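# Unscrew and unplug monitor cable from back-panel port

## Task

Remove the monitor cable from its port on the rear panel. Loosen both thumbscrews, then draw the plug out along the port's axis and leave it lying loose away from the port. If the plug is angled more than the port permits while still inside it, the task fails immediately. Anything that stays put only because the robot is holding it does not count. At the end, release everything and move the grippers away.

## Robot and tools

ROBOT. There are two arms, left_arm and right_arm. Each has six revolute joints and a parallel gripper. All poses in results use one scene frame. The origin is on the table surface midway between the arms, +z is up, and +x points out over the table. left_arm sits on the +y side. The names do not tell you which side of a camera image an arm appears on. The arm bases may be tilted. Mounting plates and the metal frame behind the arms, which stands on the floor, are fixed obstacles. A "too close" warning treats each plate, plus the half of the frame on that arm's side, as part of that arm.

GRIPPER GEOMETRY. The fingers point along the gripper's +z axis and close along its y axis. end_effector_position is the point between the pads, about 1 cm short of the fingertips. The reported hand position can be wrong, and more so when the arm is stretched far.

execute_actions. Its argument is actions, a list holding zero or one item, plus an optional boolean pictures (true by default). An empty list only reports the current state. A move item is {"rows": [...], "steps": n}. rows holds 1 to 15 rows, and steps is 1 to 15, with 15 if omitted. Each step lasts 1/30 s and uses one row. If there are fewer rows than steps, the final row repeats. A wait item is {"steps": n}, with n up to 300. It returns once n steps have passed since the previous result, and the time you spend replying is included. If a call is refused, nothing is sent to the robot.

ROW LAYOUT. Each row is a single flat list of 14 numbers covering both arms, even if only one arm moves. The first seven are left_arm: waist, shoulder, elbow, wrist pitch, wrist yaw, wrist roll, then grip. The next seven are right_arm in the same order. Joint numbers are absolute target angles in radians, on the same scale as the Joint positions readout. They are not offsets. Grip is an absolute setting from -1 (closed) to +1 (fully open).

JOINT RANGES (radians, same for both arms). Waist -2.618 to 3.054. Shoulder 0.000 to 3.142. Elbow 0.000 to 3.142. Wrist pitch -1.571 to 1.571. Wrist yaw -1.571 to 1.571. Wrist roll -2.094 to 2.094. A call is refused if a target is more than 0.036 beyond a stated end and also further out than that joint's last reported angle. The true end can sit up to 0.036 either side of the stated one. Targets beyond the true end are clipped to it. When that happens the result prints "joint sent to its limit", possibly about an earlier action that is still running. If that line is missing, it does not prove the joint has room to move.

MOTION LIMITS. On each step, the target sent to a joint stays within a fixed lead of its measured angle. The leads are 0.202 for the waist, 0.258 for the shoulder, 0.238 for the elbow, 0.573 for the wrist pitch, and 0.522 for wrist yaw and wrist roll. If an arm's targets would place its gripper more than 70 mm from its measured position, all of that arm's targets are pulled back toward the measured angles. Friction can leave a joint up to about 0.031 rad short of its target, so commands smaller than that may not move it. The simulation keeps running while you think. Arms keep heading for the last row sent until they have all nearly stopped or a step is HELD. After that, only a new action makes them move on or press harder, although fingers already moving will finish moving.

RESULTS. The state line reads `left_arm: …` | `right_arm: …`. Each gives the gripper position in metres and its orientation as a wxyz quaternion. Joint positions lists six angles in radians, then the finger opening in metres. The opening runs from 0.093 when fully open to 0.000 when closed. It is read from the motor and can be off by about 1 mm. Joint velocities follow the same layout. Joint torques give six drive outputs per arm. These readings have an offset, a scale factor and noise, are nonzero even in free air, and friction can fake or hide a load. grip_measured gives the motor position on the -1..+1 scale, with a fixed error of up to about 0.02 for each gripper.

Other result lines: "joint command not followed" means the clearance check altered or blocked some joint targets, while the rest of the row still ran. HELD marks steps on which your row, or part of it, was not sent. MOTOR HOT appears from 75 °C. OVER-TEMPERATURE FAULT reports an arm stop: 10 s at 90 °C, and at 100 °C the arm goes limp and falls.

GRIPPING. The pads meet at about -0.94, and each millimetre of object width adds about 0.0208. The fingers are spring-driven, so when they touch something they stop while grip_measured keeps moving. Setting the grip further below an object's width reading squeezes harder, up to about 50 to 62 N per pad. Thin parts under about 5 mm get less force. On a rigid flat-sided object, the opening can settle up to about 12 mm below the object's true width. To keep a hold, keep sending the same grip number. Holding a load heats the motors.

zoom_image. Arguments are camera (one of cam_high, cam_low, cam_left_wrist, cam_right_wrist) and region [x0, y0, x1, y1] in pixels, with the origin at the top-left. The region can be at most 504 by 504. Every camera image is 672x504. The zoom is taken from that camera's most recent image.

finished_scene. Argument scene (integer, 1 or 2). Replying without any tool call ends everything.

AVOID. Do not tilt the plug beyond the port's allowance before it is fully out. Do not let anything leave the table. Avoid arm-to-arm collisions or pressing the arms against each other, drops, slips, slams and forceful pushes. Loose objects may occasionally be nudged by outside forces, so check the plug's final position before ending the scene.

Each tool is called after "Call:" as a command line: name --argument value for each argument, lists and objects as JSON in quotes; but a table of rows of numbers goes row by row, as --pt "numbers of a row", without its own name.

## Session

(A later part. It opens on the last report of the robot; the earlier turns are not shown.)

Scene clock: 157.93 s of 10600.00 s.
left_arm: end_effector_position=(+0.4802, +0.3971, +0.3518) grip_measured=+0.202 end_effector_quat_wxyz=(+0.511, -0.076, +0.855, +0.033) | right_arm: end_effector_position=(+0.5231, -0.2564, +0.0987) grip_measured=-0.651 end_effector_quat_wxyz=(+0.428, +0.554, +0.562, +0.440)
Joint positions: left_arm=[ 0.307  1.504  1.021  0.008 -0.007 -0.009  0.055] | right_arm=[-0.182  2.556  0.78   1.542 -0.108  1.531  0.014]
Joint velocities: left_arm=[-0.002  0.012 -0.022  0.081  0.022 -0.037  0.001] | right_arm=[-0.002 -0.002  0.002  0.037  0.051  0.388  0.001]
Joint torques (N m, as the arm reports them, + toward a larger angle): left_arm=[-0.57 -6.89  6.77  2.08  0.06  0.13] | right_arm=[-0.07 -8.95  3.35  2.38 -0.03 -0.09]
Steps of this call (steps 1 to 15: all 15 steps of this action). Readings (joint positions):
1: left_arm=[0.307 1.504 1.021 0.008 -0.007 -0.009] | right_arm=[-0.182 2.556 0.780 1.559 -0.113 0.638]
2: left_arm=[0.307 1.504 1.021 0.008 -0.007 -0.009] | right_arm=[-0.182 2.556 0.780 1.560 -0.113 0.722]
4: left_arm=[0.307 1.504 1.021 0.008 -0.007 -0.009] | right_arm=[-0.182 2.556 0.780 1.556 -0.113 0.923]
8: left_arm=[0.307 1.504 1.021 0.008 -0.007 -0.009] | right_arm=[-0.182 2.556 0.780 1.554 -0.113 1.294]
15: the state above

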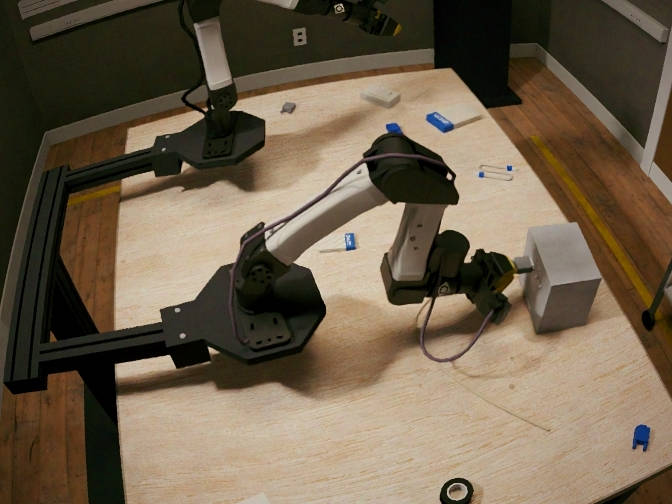

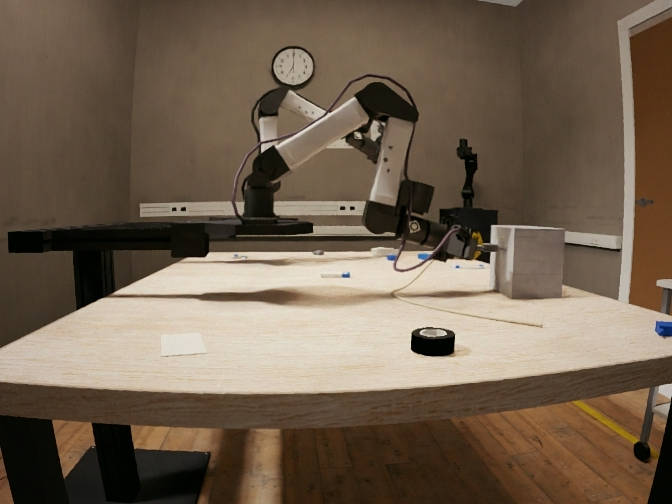

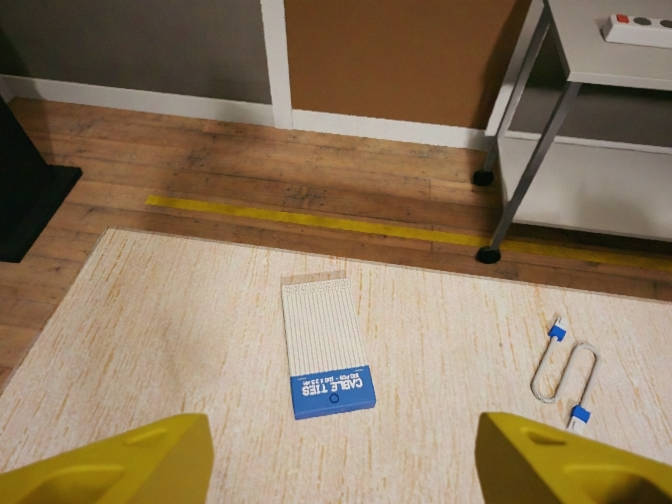

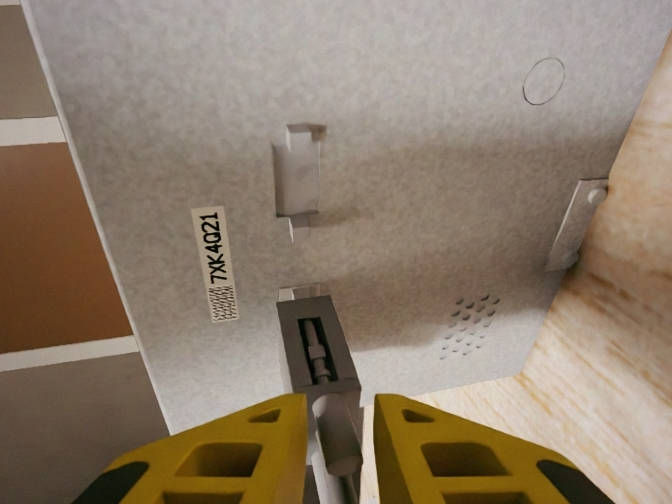

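Call:
execute_actions --actions '[{"rows":[[0.3,1.5,1,0,0,0,0.2,-0.18,2.56,0.78,1.55,-0.11,1.6,-0.92],[0.3,1.5,1,0,0,0,0.2,-0.18,2.56,0.78,1.55,-0.11,0.3,-0.92]],"steps":11}]' --pictures false

Call:
execute_actions --actions '[{"rows":[[0.3,1.5,1,0,0,0,0.2,-0.18,2.56,0.78,1.55,-0.11,0.63,-0.65],[0.3,1.5,1,0,0,0,0.2,-0.18,2.56,0.78,1.55,-0.11,1.93,-0.65]],"steps":11}]' --pictures false

Call:
execute_actions --actions '[{"rows":[[0.3,1.5,1,0,0,0,0.2,-0.18,2.56,0.78,1.55,-0.11,1.6,-0.92],[0.3,1.5,1,0,0,0,0.2,-0.18,2.56,0.78,1.55,-0.11,0.3,-0.92]],"steps":11}]' --pictures false

Call:
execute_actions --actions '[{"rows":[[0.3,1.5,1,0,0,0,0.2,-0.18,2.56,0.78,1.55,-0.11,0.63,-0.65],[0.3,1.5,1,0,0,0,0.2,-0.18,2.56,0.78,1.55,-0.11,1.93,-0.65]],"steps":11}]' --pictures false

Call:
execute_actions --actions '[{"rows":[[0.3,1.5,1,0,0,0,0.2,-0.18,2.56,0.78,1.55,-0.11,1.6,-0.92],[0.3,1.5,1,0,0,0,0.2,-0.18,2.56,0.78,1.55,-0.11,0.3,-0.92]],"steps":11}]' --pictures false

Call:
execute_actions --actions '[{"rows":[[0.3,1.5,1,0,0,0,0.2,-0.18,2.56,0.78,1.55,-0.11,0.63,-0.65],[0.3,1.5,1,0,0,0,0.2,-0.18,2.56,0.78,1.55,-0.11,1.93,-0.65]],"steps":11}]' --pictures false

Call:
execute_actions --actions '[{"rows":[[0.3,1.5,1,0,0,0,0.2,-0.18,2.56,0.78,1.55,-0.11,1.6,-0.92],[0.3,1.5,1,0,0,0,0.2,-0.18,2.56,0.78,1.55,-0.11,0.3,-0.92]],"steps":11}]' --pictures false

Call:
execute_actions --actions '[{"rows":[[0.3,1.5,1,0,0,0,0.2,-0.18,2.56,0.78,1.55,-0.11,0.63,-0.65],[0.3,1.5,1,0,0,0,0.2,-0.18,2.56,0.78,1.55,-0.11,1.93,-0.65]],"steps":11}]' --pictures false

Call:
execute_actions --actions '[{"rows":[[0.3,1.5,1,0,0,0,0.2,-0.18,2.56,0.78,1.55,-0.11,1.6,-0.92],[0.3,1.5,1,0,0,0,0.2,-0.18,2.56,0.78,1.55,-0.11,0.3,-0.92]],"steps":11}]' --pictures false

Call:
execute_actions --actions '[{"rows":[[0.3,1.5,1,0,0,0,0.2,-0.18,2.56,0.78,1.55,-0.11,0.63,-0.65],[0.3,1.5,1,0,0,0,0.2,-0.18,2.56,0.78,1.55,-0.11,1.93,-0.65]],"steps":11}]' --pictures false

Call:
execute_actions --actions '[{"rows":[[0.3,1.5,1,0,0,0,0.2,-0.18,2.56,0.78,1.55,-0.11,1.6,-0.92],[0.3,1.5,1,0,0,0,0.2,-0.18,2.56,0.78,1.55,-0.11,0.3,-0.92]],"steps":11}]' --pictures false

Call:
execute_actions --actions '[{"rows":[[0.3,1.5,1,0,0,0,0.2,-0.18,2.56,0.78,1.55,-0.11,0.63,-0.65],[0.3,1.5,1,0,0,0,0.2,-0.18,2.56,0.78,1.55,-0.11,1.93,-0.65]],"steps":11}]' --pictures false

Call:
execute_actions --actions '[{"rows":[[0.3,1.5,1,0,0,0,0.2,-0.18,2.56,0.78,1.55,-0.11,1.6,-0.92],[0.3,1.5,1,0,0,0,0.2,-0.18,2.56,0.78,1.55,-0.11,0.3,-0.92]],"steps":11}]' --pictures false

Call:
execute_actions --actions '[{"rows":[[0.3,1.5,1,0,0,0,0.2,-0.18,2.56,0.78,1.55,-0.11,0.63,-0.65],[0.3,1.5,1,0,0,0,0.2,-0.18,2.56,0.78,1.55,-0.11,1.93,-0.65]],"steps":11}]' --pictures false

Call:
execute_actions --actions '[{"rows":[[0.3,1.5,1,0,0,0,0.2,-0.18,2.56,0.78,1.55,-0.11,1.6,-0.92],[0.3,1.5,1,0,0,0,0.2,-0.18,2.56,0.78,1.55,-0.11,0.3,-0.92]],"steps":11}]' --pictures false

Call:
execute_actions --actions '[{"rows":[[0.3,1.5,1,0,0,0,0.2,-0.18,2.56,0.78,1.55,-0.11,0.63,-0.65],[0.3,1.5,1,0,0,0,0.2,-0.18,2.56,0.78,1.55,-0.11,1.6,-0.65]]}]'

Call:
zoom_image --camera "cam_right_wrist" --region '[220,270,460,504]'

Scene clock: 178.13 s of 10600.00 s.
left_arm: end_effector_position=(+0.4802, +0.3971, +0.3518) grip_measured=+0.202 end_effector_quat_wxyz=(+0.511, -0.076, +0.855, +0.033) | right_arm: end_effector_position=(+0.5241, -0.2558, +0.1027) grip_measured=-0.908 end_effector_quat_wxyz=(+0.583, +0.253, +0.742, +0.214)
Joint positions: left_arm=[ 0.307  1.504  1.021  0.008 -0.007 -0.009  0.055] | right_arm=[-0.181  2.556  0.78   1.559 -0.111  0.636  0.002]
Joint velocities: left_arm=[ 0.002 -0.012  0.017  0.007  0.007 -0.051  0.   ] | right_arm=[ 0.007  0.007 -0.012  0.037 -0.095 -2.205 -0.   ]
Joint torques (N m, as the arm reports them, + toward a larger angle): left_arm=[-0.53 -6.98  6.54  2.09  0.05  0.13] | right_arm=[-0.08 -9.16  3.19  2.04  0.23 -0.23]
Steps of this call (steps 1 to 30: the robot went on to your last target; steps 31 to 90: nothing new was sent; then 16.83 s passed at rest; steps 91 to 101: all 11 steps of this action). Readings (joint positions):
91: left_arm=[0.307 1.504 1.021 0.008 -0.007 -0.009] | right_arm=[-0.182 2.556 0.780 1.535 -0.103 1.592]
92: left_arm=[0.307 1.504 1.021 0.008 -0.007 -0.009] | right_arm=[-0.182 2.556 0.780 1.540 -0.103 1.508]
94: left_arm=[0.307 1.504 1.021 0.008 -0.007 -0.009] | right_arm=[-0.182 2.556 0.780 1.545 -0.102 1.308]
98: left_arm=[0.307 1.504 1.021 0.008 -0.007 -0.009] | right_arm=[-0.182 2.556 0.780 1.553 -0.106 0.912]
101: the state above

Scene clock: 178.50 s of 10600.00 s.
left_arm: end_effector_position=(+0.4802, +0.3971, +0.3518) grip_measured=+0.202 end_effector_quat_wxyz=(+0.511, -0.076, +0.855, +0.033) | right_arm: end_effector_position=(+0.5233, -0.2564, +0.0993) grip_measured=-0.651 end_effector_quat_wxyz=(+0.415, +0.571, +0.544, +0.453)
Joint positions: left_arm=[ 0.307  1.504  1.021  0.008 -0.007 -0.009  0.055] | right_arm=[-0.181  2.556  0.78   1.544 -0.107  1.592  0.014]
Joint velocities: left_arm=[ 0.002 -0.022 -0.007 -0.051 -0.037 -0.022  0.001] | right_arm=[-0.032  0.002 -0.002 -0.198  0.081  2.22  -0.001]
Joint torques (N m, as the arm reports them, + toward a larger angle): left_arm=[-0.52 -7.04  6.64  2.09  0.05  0.15] | right_arm=[ 0.52 -8.98  3.5   2.55 -0.02 -0.07]
Steps of this call (steps 1 to 11: all 11 steps of this action). Readings (joint positions):
1: left_arm=[0.307 1.504 1.021 0.008 -0.007 -0.009] | right_arm=[-0.181 2.556 0.780 1.560 -0.111 0.622]
2: left_arm=[0.307 1.504 1.021 0.008 -0.007 -0.009] | right_arm=[-0.181 2.556 0.780 1.560 -0.111 0.707]
4: left_arm=[0.307 1.504 1.021 0.008 -0.007 -0.009] | right_arm=[-0.181 2.556 0.780 1.556 -0.111 0.909]
8: left_arm=[0.307 1.504 1.021 0.008 -0.007 -0.009] | right_arm=[-0.181 2.556 0.780 1.554 -0.111 1.311]
11: the state above

Scene clock: 178.87 s of 10600.00 s.
left_arm: end_effector_position=(+0.4802, +0.3971, +0.3518) grip_measured=+0.202 end_effector_quat_wxyz=(+0.511, -0.076, +0.855, +0.033) | right_arm: end_effector_position=(+0.5240, -0.2557, +0.1026) grip_measured=-0.908 end_effector_quat_wxyz=(+0.582, +0.257, +0.741, +0.218)
Joint positions: left_arm=[ 0.307  1.504  1.021  0.008 -0.007 -0.009  0.055] | right_arm=[-0.181  2.557  0.78   1.561 -0.112  0.646  0.002]
Joint velocities: left_arm=[-0.002 -0.002 -0.002  0.007 -0.037 -0.051  0.   ] | right_arm=[ 0.022 -0.012 -0.007  0.081  0.037 -2.205 -0.   ]
Joint torques (N m, as the arm reports them, + toward a larger angle): left_arm=[-0.51 -7.01  6.64  2.07  0.04  0.12] | right_arm=[-0.51 -9.05  3.33  1.97  0.12 -0.22]
Steps of this call (steps 1 to 11: all 11 steps of this action). Readings (joint positions):
1: left_arm=[0.307 1.504 1.021 0.008 -0.007 -0.009] | right_arm=[-0.182 2.557 0.780 1.538 -0.105 1.606]
2: left_arm=[0.307 1.504 1.021 0.008 -0.007 -0.009] | right_arm=[-0.183 2.557 0.780 1.542 -0.105 1.522]
4: left_arm=[0.307 1.504 1.021 0.008 -0.007 -0.009] | right_arm=[-0.183 2.557 0.780 1.547 -0.105 1.322]
8: left_arm=[0.307 1.504 1.021 0.008 -0.007 -0.009] | right_arm=[-0.183 2.557 0.780 1.555 -0.108 0.927]
11: the state above

Scene clock: 179.23 s of 10600.00 s.
left_arm: end_effector_position=(+0.4802, +0.3971, +0.3518) grip_measured=+0.202 end_effector_quat_wxyz=(+0.511, -0.076, +0.855, +0.033) | right_arm: end_effector_position=(+0.5231, -0.2566, +0.0989) grip_measured=-0.651 end_effector_quat_wxyz=(+0.414, +0.573, +0.542, +0.455)
Joint positions: left_arm=[ 0.307  1.504  1.021  0.008 -0.007 -0.009  0.055] | right_arm=[-0.182  2.557  0.78   1.545 -0.107  1.598  0.014]
Joint velocities: left_arm=[-0.012 -0.002  0.002 -0.037  0.051  0.037 -0.001] | right_arm=[-0.022 -0.002  0.007 -0.198  0.11   2.161  0.   ]
Joint torques (N m, as the arm reports them, + toward a larger angle): left_arm=[-0.62 -7.01  6.64  2.09  0.07  0.12] | right_arm=[ 0.34 -9.1   3.18  2.55 -0.12  0.03]
Steps of this call (steps 1 to 11: all 11 steps of this action). Readings (joint positions):
1: left_arm=[0.307 1.504 1.021 0.008 -0.007 -0.009] | right_arm=[-0.181 2.557 0.780 1.561 -0.112 0.632]
2: left_arm=[0.307 1.504 1.021 0.008 -0.007 -0.009] | right_arm=[-0.181 2.557 0.780 1.561 -0.111 0.716]
4: left_arm=[0.307 1.504 1.021 0.008 -0.007 -0.009] | right_arm=[-0.181 2.557 0.780 1.557 -0.111 0.917]
8: left_arm=[0.307 1.504 1.021 0.008 -0.007 -0.009] | right_arm=[-0.181 2.557 0.780 1.555 -0.111 1.319]
11: the state above

Scene clock: 179.60 s of 10600.00 s.
left_arm: end_effector_position=(+0.4802, +0.3971, +0.3518) grip_measured=+0.202 end_effector_quat_wxyz=(+0.511, -0.076, +0.855, +0.033) | right_arm: end_effector_position=(+0.5239, -0.2558, +0.1025) grip_measured=-0.908 end_effector_quat_wxyz=(+0.581, +0.258, +0.740, +0.219)
Joint positions: left_arm=[ 0.307  1.504  1.021  0.008 -0.007 -0.009  0.055] | right_arm=[-0.182  2.558  0.78   1.562 -0.112  0.65   0.002]
Joint velocities: left_arm=[-0.002  0.017  0.007 -0.007 -0.066  0.051  0.   ] | right_arm=[ 0.037  0.012 -0.002 -0.022 -0.081 -2.278  0.001]
Joint torques (N m, as the arm reports them, + toward a larger angle): left_arm=[-0.54 -7.03  6.67  2.11  0.04  0.11] | right_arm=[-0.28 -9.07  3.29  2.01  0.14 -0.2 ]
Steps of this call (steps 1 to 11: all 11 steps of this action). Readings (joint positions):
1: left_arm=[0.307 1.504 1.021 0.008 -0.007 -0.009] | right_arm=[-0.182 2.558 0.780 1.539 -0.105 1.611]
2: left_arm=[0.307 1.504 1.021 0.008 -0.007 -0.009] | right_arm=[-0.183 2.558 0.780 1.543 -0.105 1.527]
4: left_arm=[0.307 1.504 1.021 0.008 -0.007 -0.009] | right_arm=[-0.183 2.558 0.780 1.548 -0.105 1.327]
8: left_arm=[0.307 1.504 1.021 0.008 -0.007 -0.009] | right_arm=[-0.183 2.558 0.780 1.557 -0.108 0.931]
11: the state above

Scene clock: 179.97 s of 10600.00 s.
left_arm: end_effector_position=(+0.4802, +0.3971, +0.3518) grip_measured=+0.202 end_effector_quat_wxyz=(+0.511, -0.076, +0.855, +0.033) | right_arm: end_effector_position=(+0.5230, -0.2565, +0.0986) grip_measured=-0.651 end_effector_quat_wxyz=(+0.413, +0.573, +0.542, +0.455)
Joint positions: left_arm=[ 0.307  1.504  1.021  0.008 -0.007 -0.009  0.055] | right_arm=[-0.182  2.558  0.78   1.545 -0.107  1.601  0.014]
Joint velocities: left_arm=[-0.002 -0.002 -0.012 -0.007 -0.007 -0.022 -0.   ] | right_arm=[-0.027  0.002  0.007 -0.154  0.066  2.147 -0.   ]
Joint torques (N m, as the arm reports them, + toward a larger angle): left_arm=[-0.67 -6.93  6.61  2.1   0.05  0.1 ] | right_arm=[ 0.03 -9.39  3.    2.5  -0.06  0.01]
Steps of this call (steps 1 to 11: all 11 steps of this action). Readings (joint positions):
1: left_arm=[0.307 1.504 1.021 0.008 -0.007 -0.009] | right_arm=[-0.181 2.558 0.780 1.563 -0.112 0.635]
2: left_arm=[0.307 1.504 1.021 0.008 -0.007 -0.009] | right_arm=[-0.181 2.558 0.780 1.563 -0.112 0.719]
4: left_arm=[0.307 1.504 1.021 0.008 -0.007 -0.009] | right_arm=[-0.181 2.558 0.780 1.558 -0.112 0.921]
8: left_arm=[0.307 1.504 1.021 0.008 -0.007 -0.009] | right_arm=[-0.181 2.558 0.780 1.555 -0.112 1.323]
11: the state above

Scene clock: 180.33 s of 10600.00 s.
left_arm: end_effector_position=(+0.4802, +0.3971, +0.3518) grip_measured=+0.202 end_effector_quat_wxyz=(+0.511, -0.076, +0.855, +0.033) | right_arm: end_effector_position=(+0.5239, -0.2559, +0.1025) grip_measured=-0.908 end_effector_quat_wxyz=(+0.581, +0.259, +0.739, +0.220)
Joint positions: left_arm=[ 0.307  1.504  1.021  0.008 -0.007 -0.009  0.055] | right_arm=[-0.182  2.559  0.78   1.563 -0.113  0.652  0.002]
Joint velocities: left_arm=[-0.012 -0.017  0.002 -0.037 -0.022  0.022 -0.002] | right_arm=[ 0.027 -0.002  0.017  0.022 -0.022 -2.19  -0.   ]
Joint torques (N m, as the arm reports them, + toward a larger angle): left_arm=[-0.59 -7.03  6.57  2.1   0.07  0.11] | right_arm=[-0.02 -9.22  3.65  1.94  0.18 -0.29]
Steps of this call (steps 1 to 11: all 11 steps of this action). Readings (joint positions):
1: left_arm=[0.307 1.504 1.021 0.008 -0.007 -0.009] | right_arm=[-0.182 2.558 0.780 1.539 -0.105 1.613]
2: left_arm=[0.307 1.504 1.021 0.008 -0.007 -0.009] | right_arm=[-0.183 2.559 0.780 1.544 -0.105 1.528]
4: left_arm=[0.307 1.504 1.021 0.008 -0.007 -0.009] | right_arm=[-0.183 2.559 0.780 1.549 -0.105 1.329]
8: left_arm=[0.307 1.504 1.021 0.008 -0.007 -0.009] | right_arm=[-0.183 2.559 0.780 1.558 -0.108 0.933]
11: the state above

Scene clock: 180.70 s of 10600.00 s.
left_arm: end_effector_position=(+0.4802, +0.3971, +0.3518) grip_measured=+0.202 end_effector_quat_wxyz=(+0.511, -0.076, +0.855, +0.033) | right_arm: end_effector_position=(+0.5228, -0.2564, +0.0982) grip_measured=-0.651 end_effector_quat_wxyz=(+0.413, +0.574, +0.542, +0.455)
Joint positions: left_arm=[ 0.307  1.504  1.021  0.008 -0.007 -0.009  0.055] | right_arm=[-0.182  2.559  0.78   1.545 -0.108  1.602  0.014]
Joint velocities: left_arm=[-0.007  0.002 -0.012  0.007  0.007  0.022  0.001] | right_arm=[-0.017 -0.007  0.022 -0.242  0.095  2.161 -0.   ]
Joint torques (N m, as the arm reports them, + toward a larger angle): left_arm=[-0.58 -6.94  6.6   2.09  0.09  0.12] | right_arm=[-0.07 -9.18  3.2   2.48 -0.07 -0.1 ]
Steps of this call (steps 1 to 11: all 11 steps of this action). Readings (joint positions):
1: left_arm=[0.307 1.504 1.021 0.008 -0.007 -0.009] | right_arm=[-0.181 2.559 0.780 1.564 -0.113 0.637]
2: left_arm=[0.307 1.504 1.021 0.008 -0.007 -0.009] | right_arm=[-0.181 2.559 0.780 1.564 -0.113 0.721]
4: left_arm=[0.307 1.504 1.021 0.008 -0.007 -0.009] | right_arm=[-0.181 2.559 0.780 1.559 -0.113 0.923]
8: left_arm=[0.307 1.504 1.021 0.008 -0.007 -0.009] | right_arm=[-0.181 2.559 0.780 1.555 -0.113 1.325]
11: the state above

Scene clock: 181.07 s of 10600.00 s.
left_arm: end_effector_position=(+0.4802, +0.3971, +0.3518) grip_measured=+0.202 end_effector_quat_wxyz=(+0.511, -0.076, +0.855, +0.033) | right_arm: end_effector_position=(+0.5238, -0.2559, +0.1024) grip_measured=-0.908 end_effector_quat_wxyz=(+0.582, +0.259, +0.739, +0.219)
Joint positions: left_arm=[ 0.307  1.504  1.021  0.008 -0.007 -0.009  0.055] | right_arm=[-0.182  2.56   0.78   1.564 -0.112  0.652  0.002]
Joint velocities: left_arm=[-0.002  0.007  0.007 -0.051  0.022 -0.066 -0.001] | right_arm=[ 0.027 -0.022  0.002  0.11  -0.081 -2.234  0.   ]
Joint torques (N m, as the arm reports them, + toward a larger angle): left_arm=[-0.57 -6.94  6.66  2.09  0.07  0.11] | right_arm=[ 0.34 -9.12  3.29  2.06  0.12 -0.21]
Steps of this call (steps 1 to 11: all 11 steps of this action). Readings (joint positions):
1: left_arm=[0.307 1.504 1.021 0.008 -0.007 -0.009] | right_arm=[-0.182 2.559 0.780 1.540 -0.105 1.614]
2: left_arm=[0.307 1.504 1.021 0.008 -0.007 -0.009] | right_arm=[-0.183 2.560 0.780 1.545 -0.105 1.529]
4: left_arm=[0.307 1.504 1.021 0.008 -0.007 -0.009] | right_arm=[-0.183 2.560 0.780 1.550 -0.105 1.330]
8: left_arm=[0.307 1.504 1.021 0.008 -0.007 -0.009] | right_arm=[-0.183 2.560 0.780 1.559 -0.108 0.934]
11: the state above

Scene clock: 181.43 s of 10600.00 s.
left_arm: end_effector_position=(+0.4802, +0.3971, +0.3518) grip_measured=+0.202 end_effector_quat_wxyz=(+0.511, -0.076, +0.855, +0.033) | right_arm: end_effector_position=(+0.5227, -0.2565, +0.0979) grip_measured=-0.651 end_effector_quat_wxyz=(+0.412, +0.574, +0.542, +0.455)
Joint positions: left_arm=[ 0.307  1.504  1.021  0.008 -0.007 -0.009  0.055] | right_arm=[-0.182  2.56   0.78   1.545 -0.107  1.602  0.014]
Joint velocities: left_arm=[ 0.002  0.012 -0.007 -0.007 -0.037 -0.007 -0.   ] | right_arm=[-0.007 -0.012 -0.017 -0.198 -0.007  2.161 -0.   ]
Joint torques (N m, as the arm reports them, + toward a larger angle): left_arm=[-0.53 -6.96  6.62  2.1   0.05  0.11] | right_arm=[ 0.2  -9.18  3.31  2.52 -0.04 -0.12]
Steps of this call (steps 1 to 11: all 11 steps of this action). Readings (joint positions):
1: left_arm=[0.307 1.504 1.021 0.008 -0.007 -0.009] | right_arm=[-0.181 2.560 0.780 1.565 -0.112 0.637]
2: left_arm=[0.307 1.504 1.021 0.008 -0.007 -0.009] | right_arm=[-0.181 2.560 0.780 1.565 -0.112 0.721]
4: left_arm=[0.307 1.504 1.021 0.008 -0.007 -0.009] | right_arm=[-0.181 2.560 0.780 1.560 -0.112 0.923]
8: left_arm=[0.307 1.504 1.021 0.008 -0.007 -0.009] | right_arm=[-0.181 2.560 0.780 1.556 -0.112 1.325]
11: the state above

Scene clock: 181.80 s of 10600.00 s.
left_arm: end_effector_position=(+0.4802, +0.3971, +0.3518) grip_measured=+0.202 end_effector_quat_wxyz=(+0.511, -0.076, +0.855, +0.033) | right_arm: end_effector_position=(+0.5238, -0.2559, +0.1025) grip_measured=-0.908 end_effector_quat_wxyz=(+0.582, +0.259, +0.739, +0.220)
Joint positions: left_arm=[ 0.307  1.504  1.021  0.008 -0.007 -0.009  0.055] | right_arm=[-0.182  2.56   0.78   1.564 -0.113  0.653  0.002]
Joint velocities: left_arm=[-0.002  0.017 -0.017 -0.022 -0.007  0.007 -0.001] | right_arm=[ 0.037 -0.032  0.002  0.022 -0.051 -2.22  -0.001]
Joint torques (N m, as the arm reports them, + toward a larger angle): left_arm=[-0.65 -6.87  6.67  2.08  0.06  0.12] | right_arm=[-0.15 -9.29  3.39  1.92  0.18 -0.22]
Steps of this call (steps 1 to 11: all 11 steps of this action). Readings (joint positions):
1: left_arm=[0.307 1.504 1.021 0.008 -0.007 -0.009] | right_arm=[-0.182 2.560 0.780 1.541 -0.105 1.615]
2: left_arm=[0.307 1.504 1.021 0.008 -0.007 -0.009] | right_arm=[-0.183 2.560 0.780 1.546 -0.105 1.530]
4: left_arm=[0.307 1.504 1.021 0.008 -0.007 -0.009] | right_arm=[-0.183 2.560 0.780 1.550 -0.105 1.330]
8: left_arm=[0.307 1.504 1.021 0.008 -0.007 -0.009] | right_arm=[-0.183 2.560 0.780 1.559 -0.108 0.935]
11: the state above

Scene clock: 182.17 s of 10600.00 s.
left_arm: end_effector_position=(+0.4802, +0.3971, +0.3518) grip_measured=+0.202 end_effector_quat_wxyz=(+0.511, -0.076, +0.855, +0.033) | right_arm: end_effector_position=(+0.5227, -0.2564, +0.0979) grip_measured=-0.651 end_effector_quat_wxyz=(+0.412, +0.574, +0.542, +0.455)
Joint positions: left_arm=[ 0.307  1.504  1.021  0.008 -0.007 -0.009  0.055] | right_arm=[-0.182  2.56   0.78   1.545 -0.108  1.602  0.014]
Joint velocities: left_arm=[ 0.007 -0.017 -0.007 -0.007  0.066  0.051 -0.001] | right_arm=[-0.017 -0.007 -0.017 -0.227  0.066  2.132  0.   ]
Joint torques (N m, as the arm reports them, + toward a larger angle): left_arm=[-0.6  -6.91  6.61  2.07  0.07  0.13] | right_arm=[ 0.28 -9.44  3.28  2.45 -0.12 -0.02]
Steps of this call (steps 1 to 11: all 11 steps of this action). Readings (joint positions):
1: left_arm=[0.307 1.504 1.021 0.008 -0.007 -0.009] | right_arm=[-0.181 2.560 0.780 1.565 -0.113 0.637]
2: left_arm=[0.307 1.504 1.021 0.008 -0.007 -0.009] | right_arm=[-0.181 2.560 0.780 1.565 -0.113 0.722]
4: left_arm=[0.307 1.504 1.021 0.008 -0.007 -0.009] | right_arm=[-0.181 2.560 0.780 1.560 -0.113 0.923]
8: left_arm=[0.307 1.504 1.021 0.008 -0.007 -0.009] | right_arm=[-0.181 2.560 0.780 1.556 -0.113 1.325]
11: the state above

Scene clock: 182.53 s of 10600.00 s.
left_arm: end_effector_position=(+0.4802, +0.3971, +0.3518) grip_measured=+0.202 end_effector_quat_wxyz=(+0.511, -0.076, +0.855, +0.033) | right_arm: end_effector_position=(+0.5238, -0.2559, +0.1025) grip_measured=-0.908 end_effector_quat_wxyz=(+0.582, +0.259, +0.739, +0.220)
Joint positions: left_arm=[ 0.307  1.504  1.021  0.008 -0.007 -0.009  0.055] | right_arm=[-0.182  2.56   0.78   1.564 -0.113  0.653  0.002]
Joint velocities: left_arm=[-0.007  0.002  0.007  0.022  0.022  0.007  0.   ] | right_arm=[ 0.037 -0.002 -0.012  0.051  0.037 -2.264  0.   ]
Joint torques (N m, as the arm reports them, + toward a larger angle): left_arm=[-0.63 -6.95  6.64  2.1   0.04  0.13] | right_arm=[-0.31 -9.51  3.39  1.99  0.16 -0.28]
Steps of this call (steps 1 to 11: all 11 steps of this action). Readings (joint positions):
1: left_arm=[0.307 1.504 1.021 0.008 -0.007 -0.009] | right_arm=[-0.182 2.560 0.780 1.541 -0.105 1.615]
2: left_arm=[0.307 1.504 1.021 0.008 -0.007 -0.009] | right_arm=[-0.183 2.560 0.780 1.546 -0.105 1.530]
4: left_arm=[0.307 1.504 1.021 0.008 -0.007 -0.009] | right_arm=[-0.183 2.560 0.780 1.550 -0.105 1.330]
8: left_arm=[0.307 1.504 1.021 0.008 -0.007 -0.009] | right_arm=[-0.183 2.560 0.780 1.559 -0.108 0.935]
11: the state above

Scene clock: 182.90 s of 10600.00 s.
left_arm: end_effector_position=(+0.4802, +0.3971, +0.3518) grip_measured=+0.202 end_effector_quat_wxyz=(+0.511, -0.076, +0.855, +0.033) | right_arm: end_effector_position=(+0.5227, -0.2564, +0.0979) grip_measured=-0.651 end_effector_quat_wxyz=(+0.412, +0.574, +0.542, +0.455)
Joint positions: left_arm=[ 0.307  1.504  1.021  0.008 -0.007 -0.009  0.055] | right_arm=[-0.182  2.56   0.78   1.545 -0.108  1.602  0.014]
Joint velocities: left_arm=[ 0.002 -0.002  0.002 -0.066 -0.022 -0.037 -0.001] | right_arm=[-0.027 -0.022  0.002 -0.286  0.051  2.176 -0.001]
Joint torques (N m, as the arm reports them, + toward a larger angle): left_arm=[-0.56 -6.98  6.67  2.09  0.07  0.13] | right_arm=[ 0.19 -9.12  3.08  2.5  -0.01 -0.02]
Steps of this call (steps 1 to 11: all 11 steps of this action). Readings (joint positions):
1: left_arm=[0.307 1.504 1.021 0.008 -0.007 -0.009] | right_arm=[-0.181 2.560 0.780 1.565 -0.113 0.637]
2: left_arm=[0.307 1.504 1.021 0.008 -0.007 -0.009] | right_arm=[-0.181 2.560 0.780 1.564 -0.113 0.722]
4: left_arm=[0.307 1.504 1.021 0.008 -0.007 -0.009] | right_arm=[-0.181 2.560 0.780 1.560 -0.113 0.923]
8: left_arm=[0.307 1.504 1.021 0.008 -0.007 -0.009] | right_arm=[-0.181 2.560 0.780 1.556 -0.113 1.325]
11: the state above

Scene clock: 183.27 s of 10600.00 s.
left_arm: end_effector_position=(+0.4802, +0.3971, +0.3518) grip_measured=+0.202 end_effector_quat_wxyz=(+0.511, -0.076, +0.855, +0.033) | right_arm: end_effector_position=(+0.5238, -0.2559, +0.1024) grip_measured=-0.908 end_effector_quat_wxyz=(+0.581, +0.259, +0.739, +0.220)
Joint positions: left_arm=[ 0.307  1.504  1.021  0.008 -0.007 -0.009  0.055] | right_arm=[-0.182  2.56   0.78   1.564 -0.113  0.653  0.002]
Joint velocities: left_arm=[ 0.007 -0.022  0.012 -0.037 -0.037  0.022  0.   ] | right_arm=[ 0.017 -0.022  0.002  0.051  0.037 -2.264 -0.001]
Joint torques (N m, as the arm reports them, + toward a larger angle): left_arm=[-0.58 -6.97  6.61  2.08  0.05  0.14] | right_arm=[-0.2  -9.35  3.28  1.96  0.15 -0.21]
Steps of this call (steps 1 to 11: all 11 steps of this action). Readings (joint positions):
1: left_arm=[0.307 1.504 1.021 0.008 -0.007 -0.009] | right_arm=[-0.182 2.560 0.780 1.541 -0.105 1.615]
2: left_arm=[0.307 1.504 1.021 0.008 -0.007 -0.009] | right_arm=[-0.183 2.560 0.780 1.546 -0.105 1.530]
4: left_arm=[0.307 1.504 1.021 0.008 -0.007 -0.009] | right_arm=[-0.183 2.560 0.780 1.550 -0.105 1.330]
8: left_arm=[0.307 1.504 1.021 0.008 -0.007 -0.009] | right_arm=[-0.183 2.560 0.780 1.559 -0.108 0.934]
11: the state above

Scene clock: 183.77 s of 10600.00 s.
left_arm: end_effector_position=(+0.4802, +0.3971, +0.3518) grip_measured=+0.202 end_effector_quat_wxyz=(+0.511, -0.076, +0.855, +0.033) | right_arm: end_effector_position=(+0.5224, -0.2563, +0.0967) grip_measured=-0.651 end_effector_quat_wxyz=(+0.427, +0.555, +0.563, +0.439)
Joint positions: left_arm=[ 0.307  1.504  1.021  0.008 -0.007 -0.009  0.055] | right_arm=[-0.181  2.56   0.78   1.54  -0.107  1.53   0.014]
Joint velocities: left_arm=[ 0.002  0.007 -0.007  0.007  0.007  0.022 -0.   ] | right_arm=[-0.002  0.007 -0.012  0.022 -0.022  0.403 -0.001]
Joint torques (N m, as the arm reports them, + toward a larger angle): left_arm=[-0.65 -6.91  6.68  2.1   0.05  0.12] | right_arm=[-0.13 -9.1   3.29  2.29  0.02 -0.06]
Steps of this call (steps 1 to 15: all 15 steps of this action). Readings (joint positions):
1: left_arm=[0.307 1.504 1.021 0.008 -0.007 -0.009] | right_arm=[-0.181 2.560 0.780 1.565 -0.113 0.637]
2: left_arm=[0.307 1.504 1.021 0.008 -0.007 -0.009] | right_arm=[-0.181 2.560 0.780 1.564 -0.113 0.721]
4: left_arm=[0.307 1.504 1.021 0.008 -0.007 -0.009] | right_arm=[-0.181 2.560 0.780 1.560 -0.113 0.923]
8: left_arm=[0.307 1.504 1.021 0.008 -0.007 -0.009] | right_arm=[-0.181 2.560 0.780 1.555 -0.113 1.293]
15: the state above

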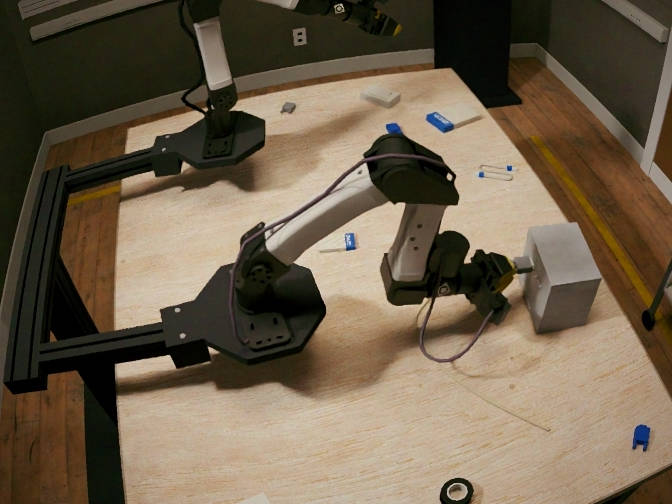

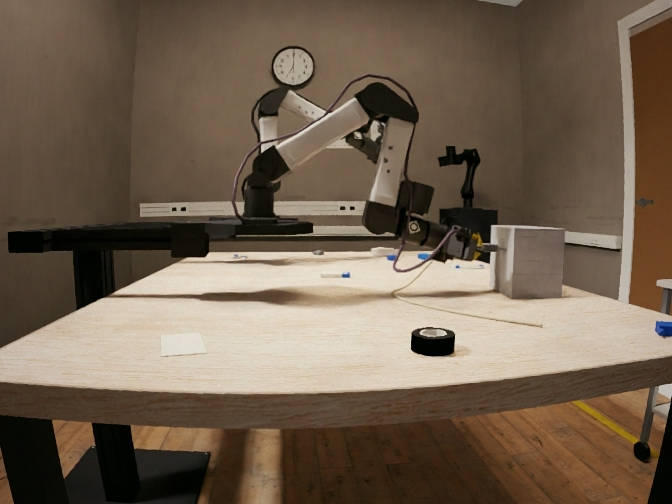

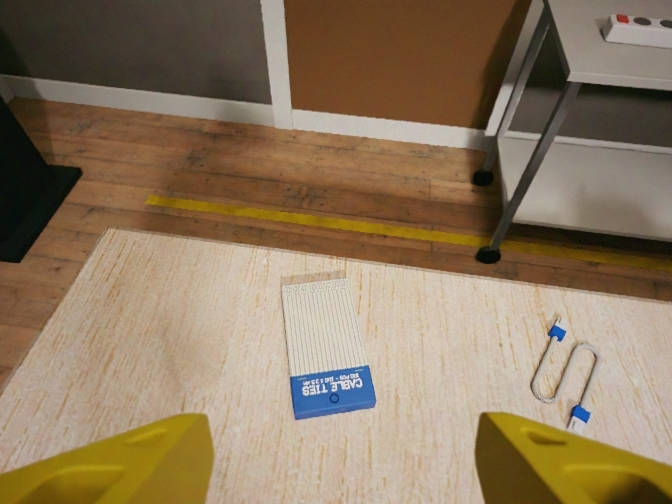

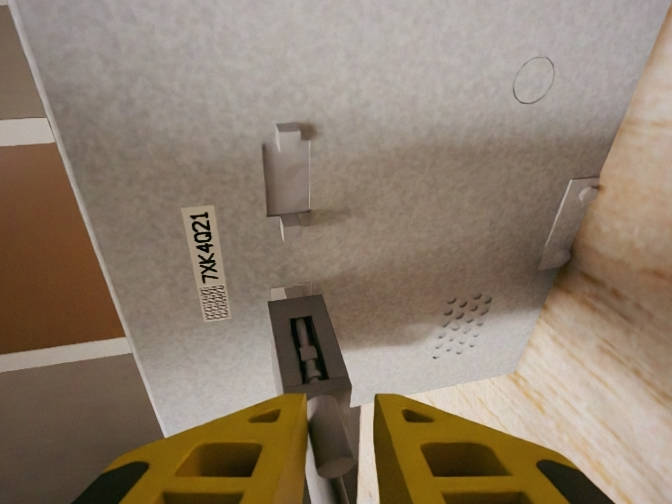

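Region (220, 270, 460, 504) of cam_right_wrist's 672x504 image, scaled by 2.100, with more detail than that image has; it fills the top 491 rows of this view, and the rest is white.

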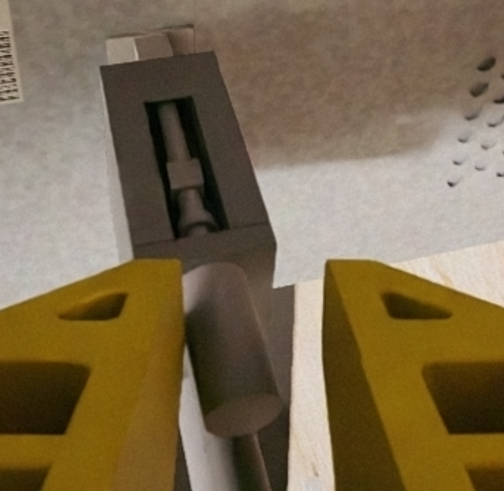

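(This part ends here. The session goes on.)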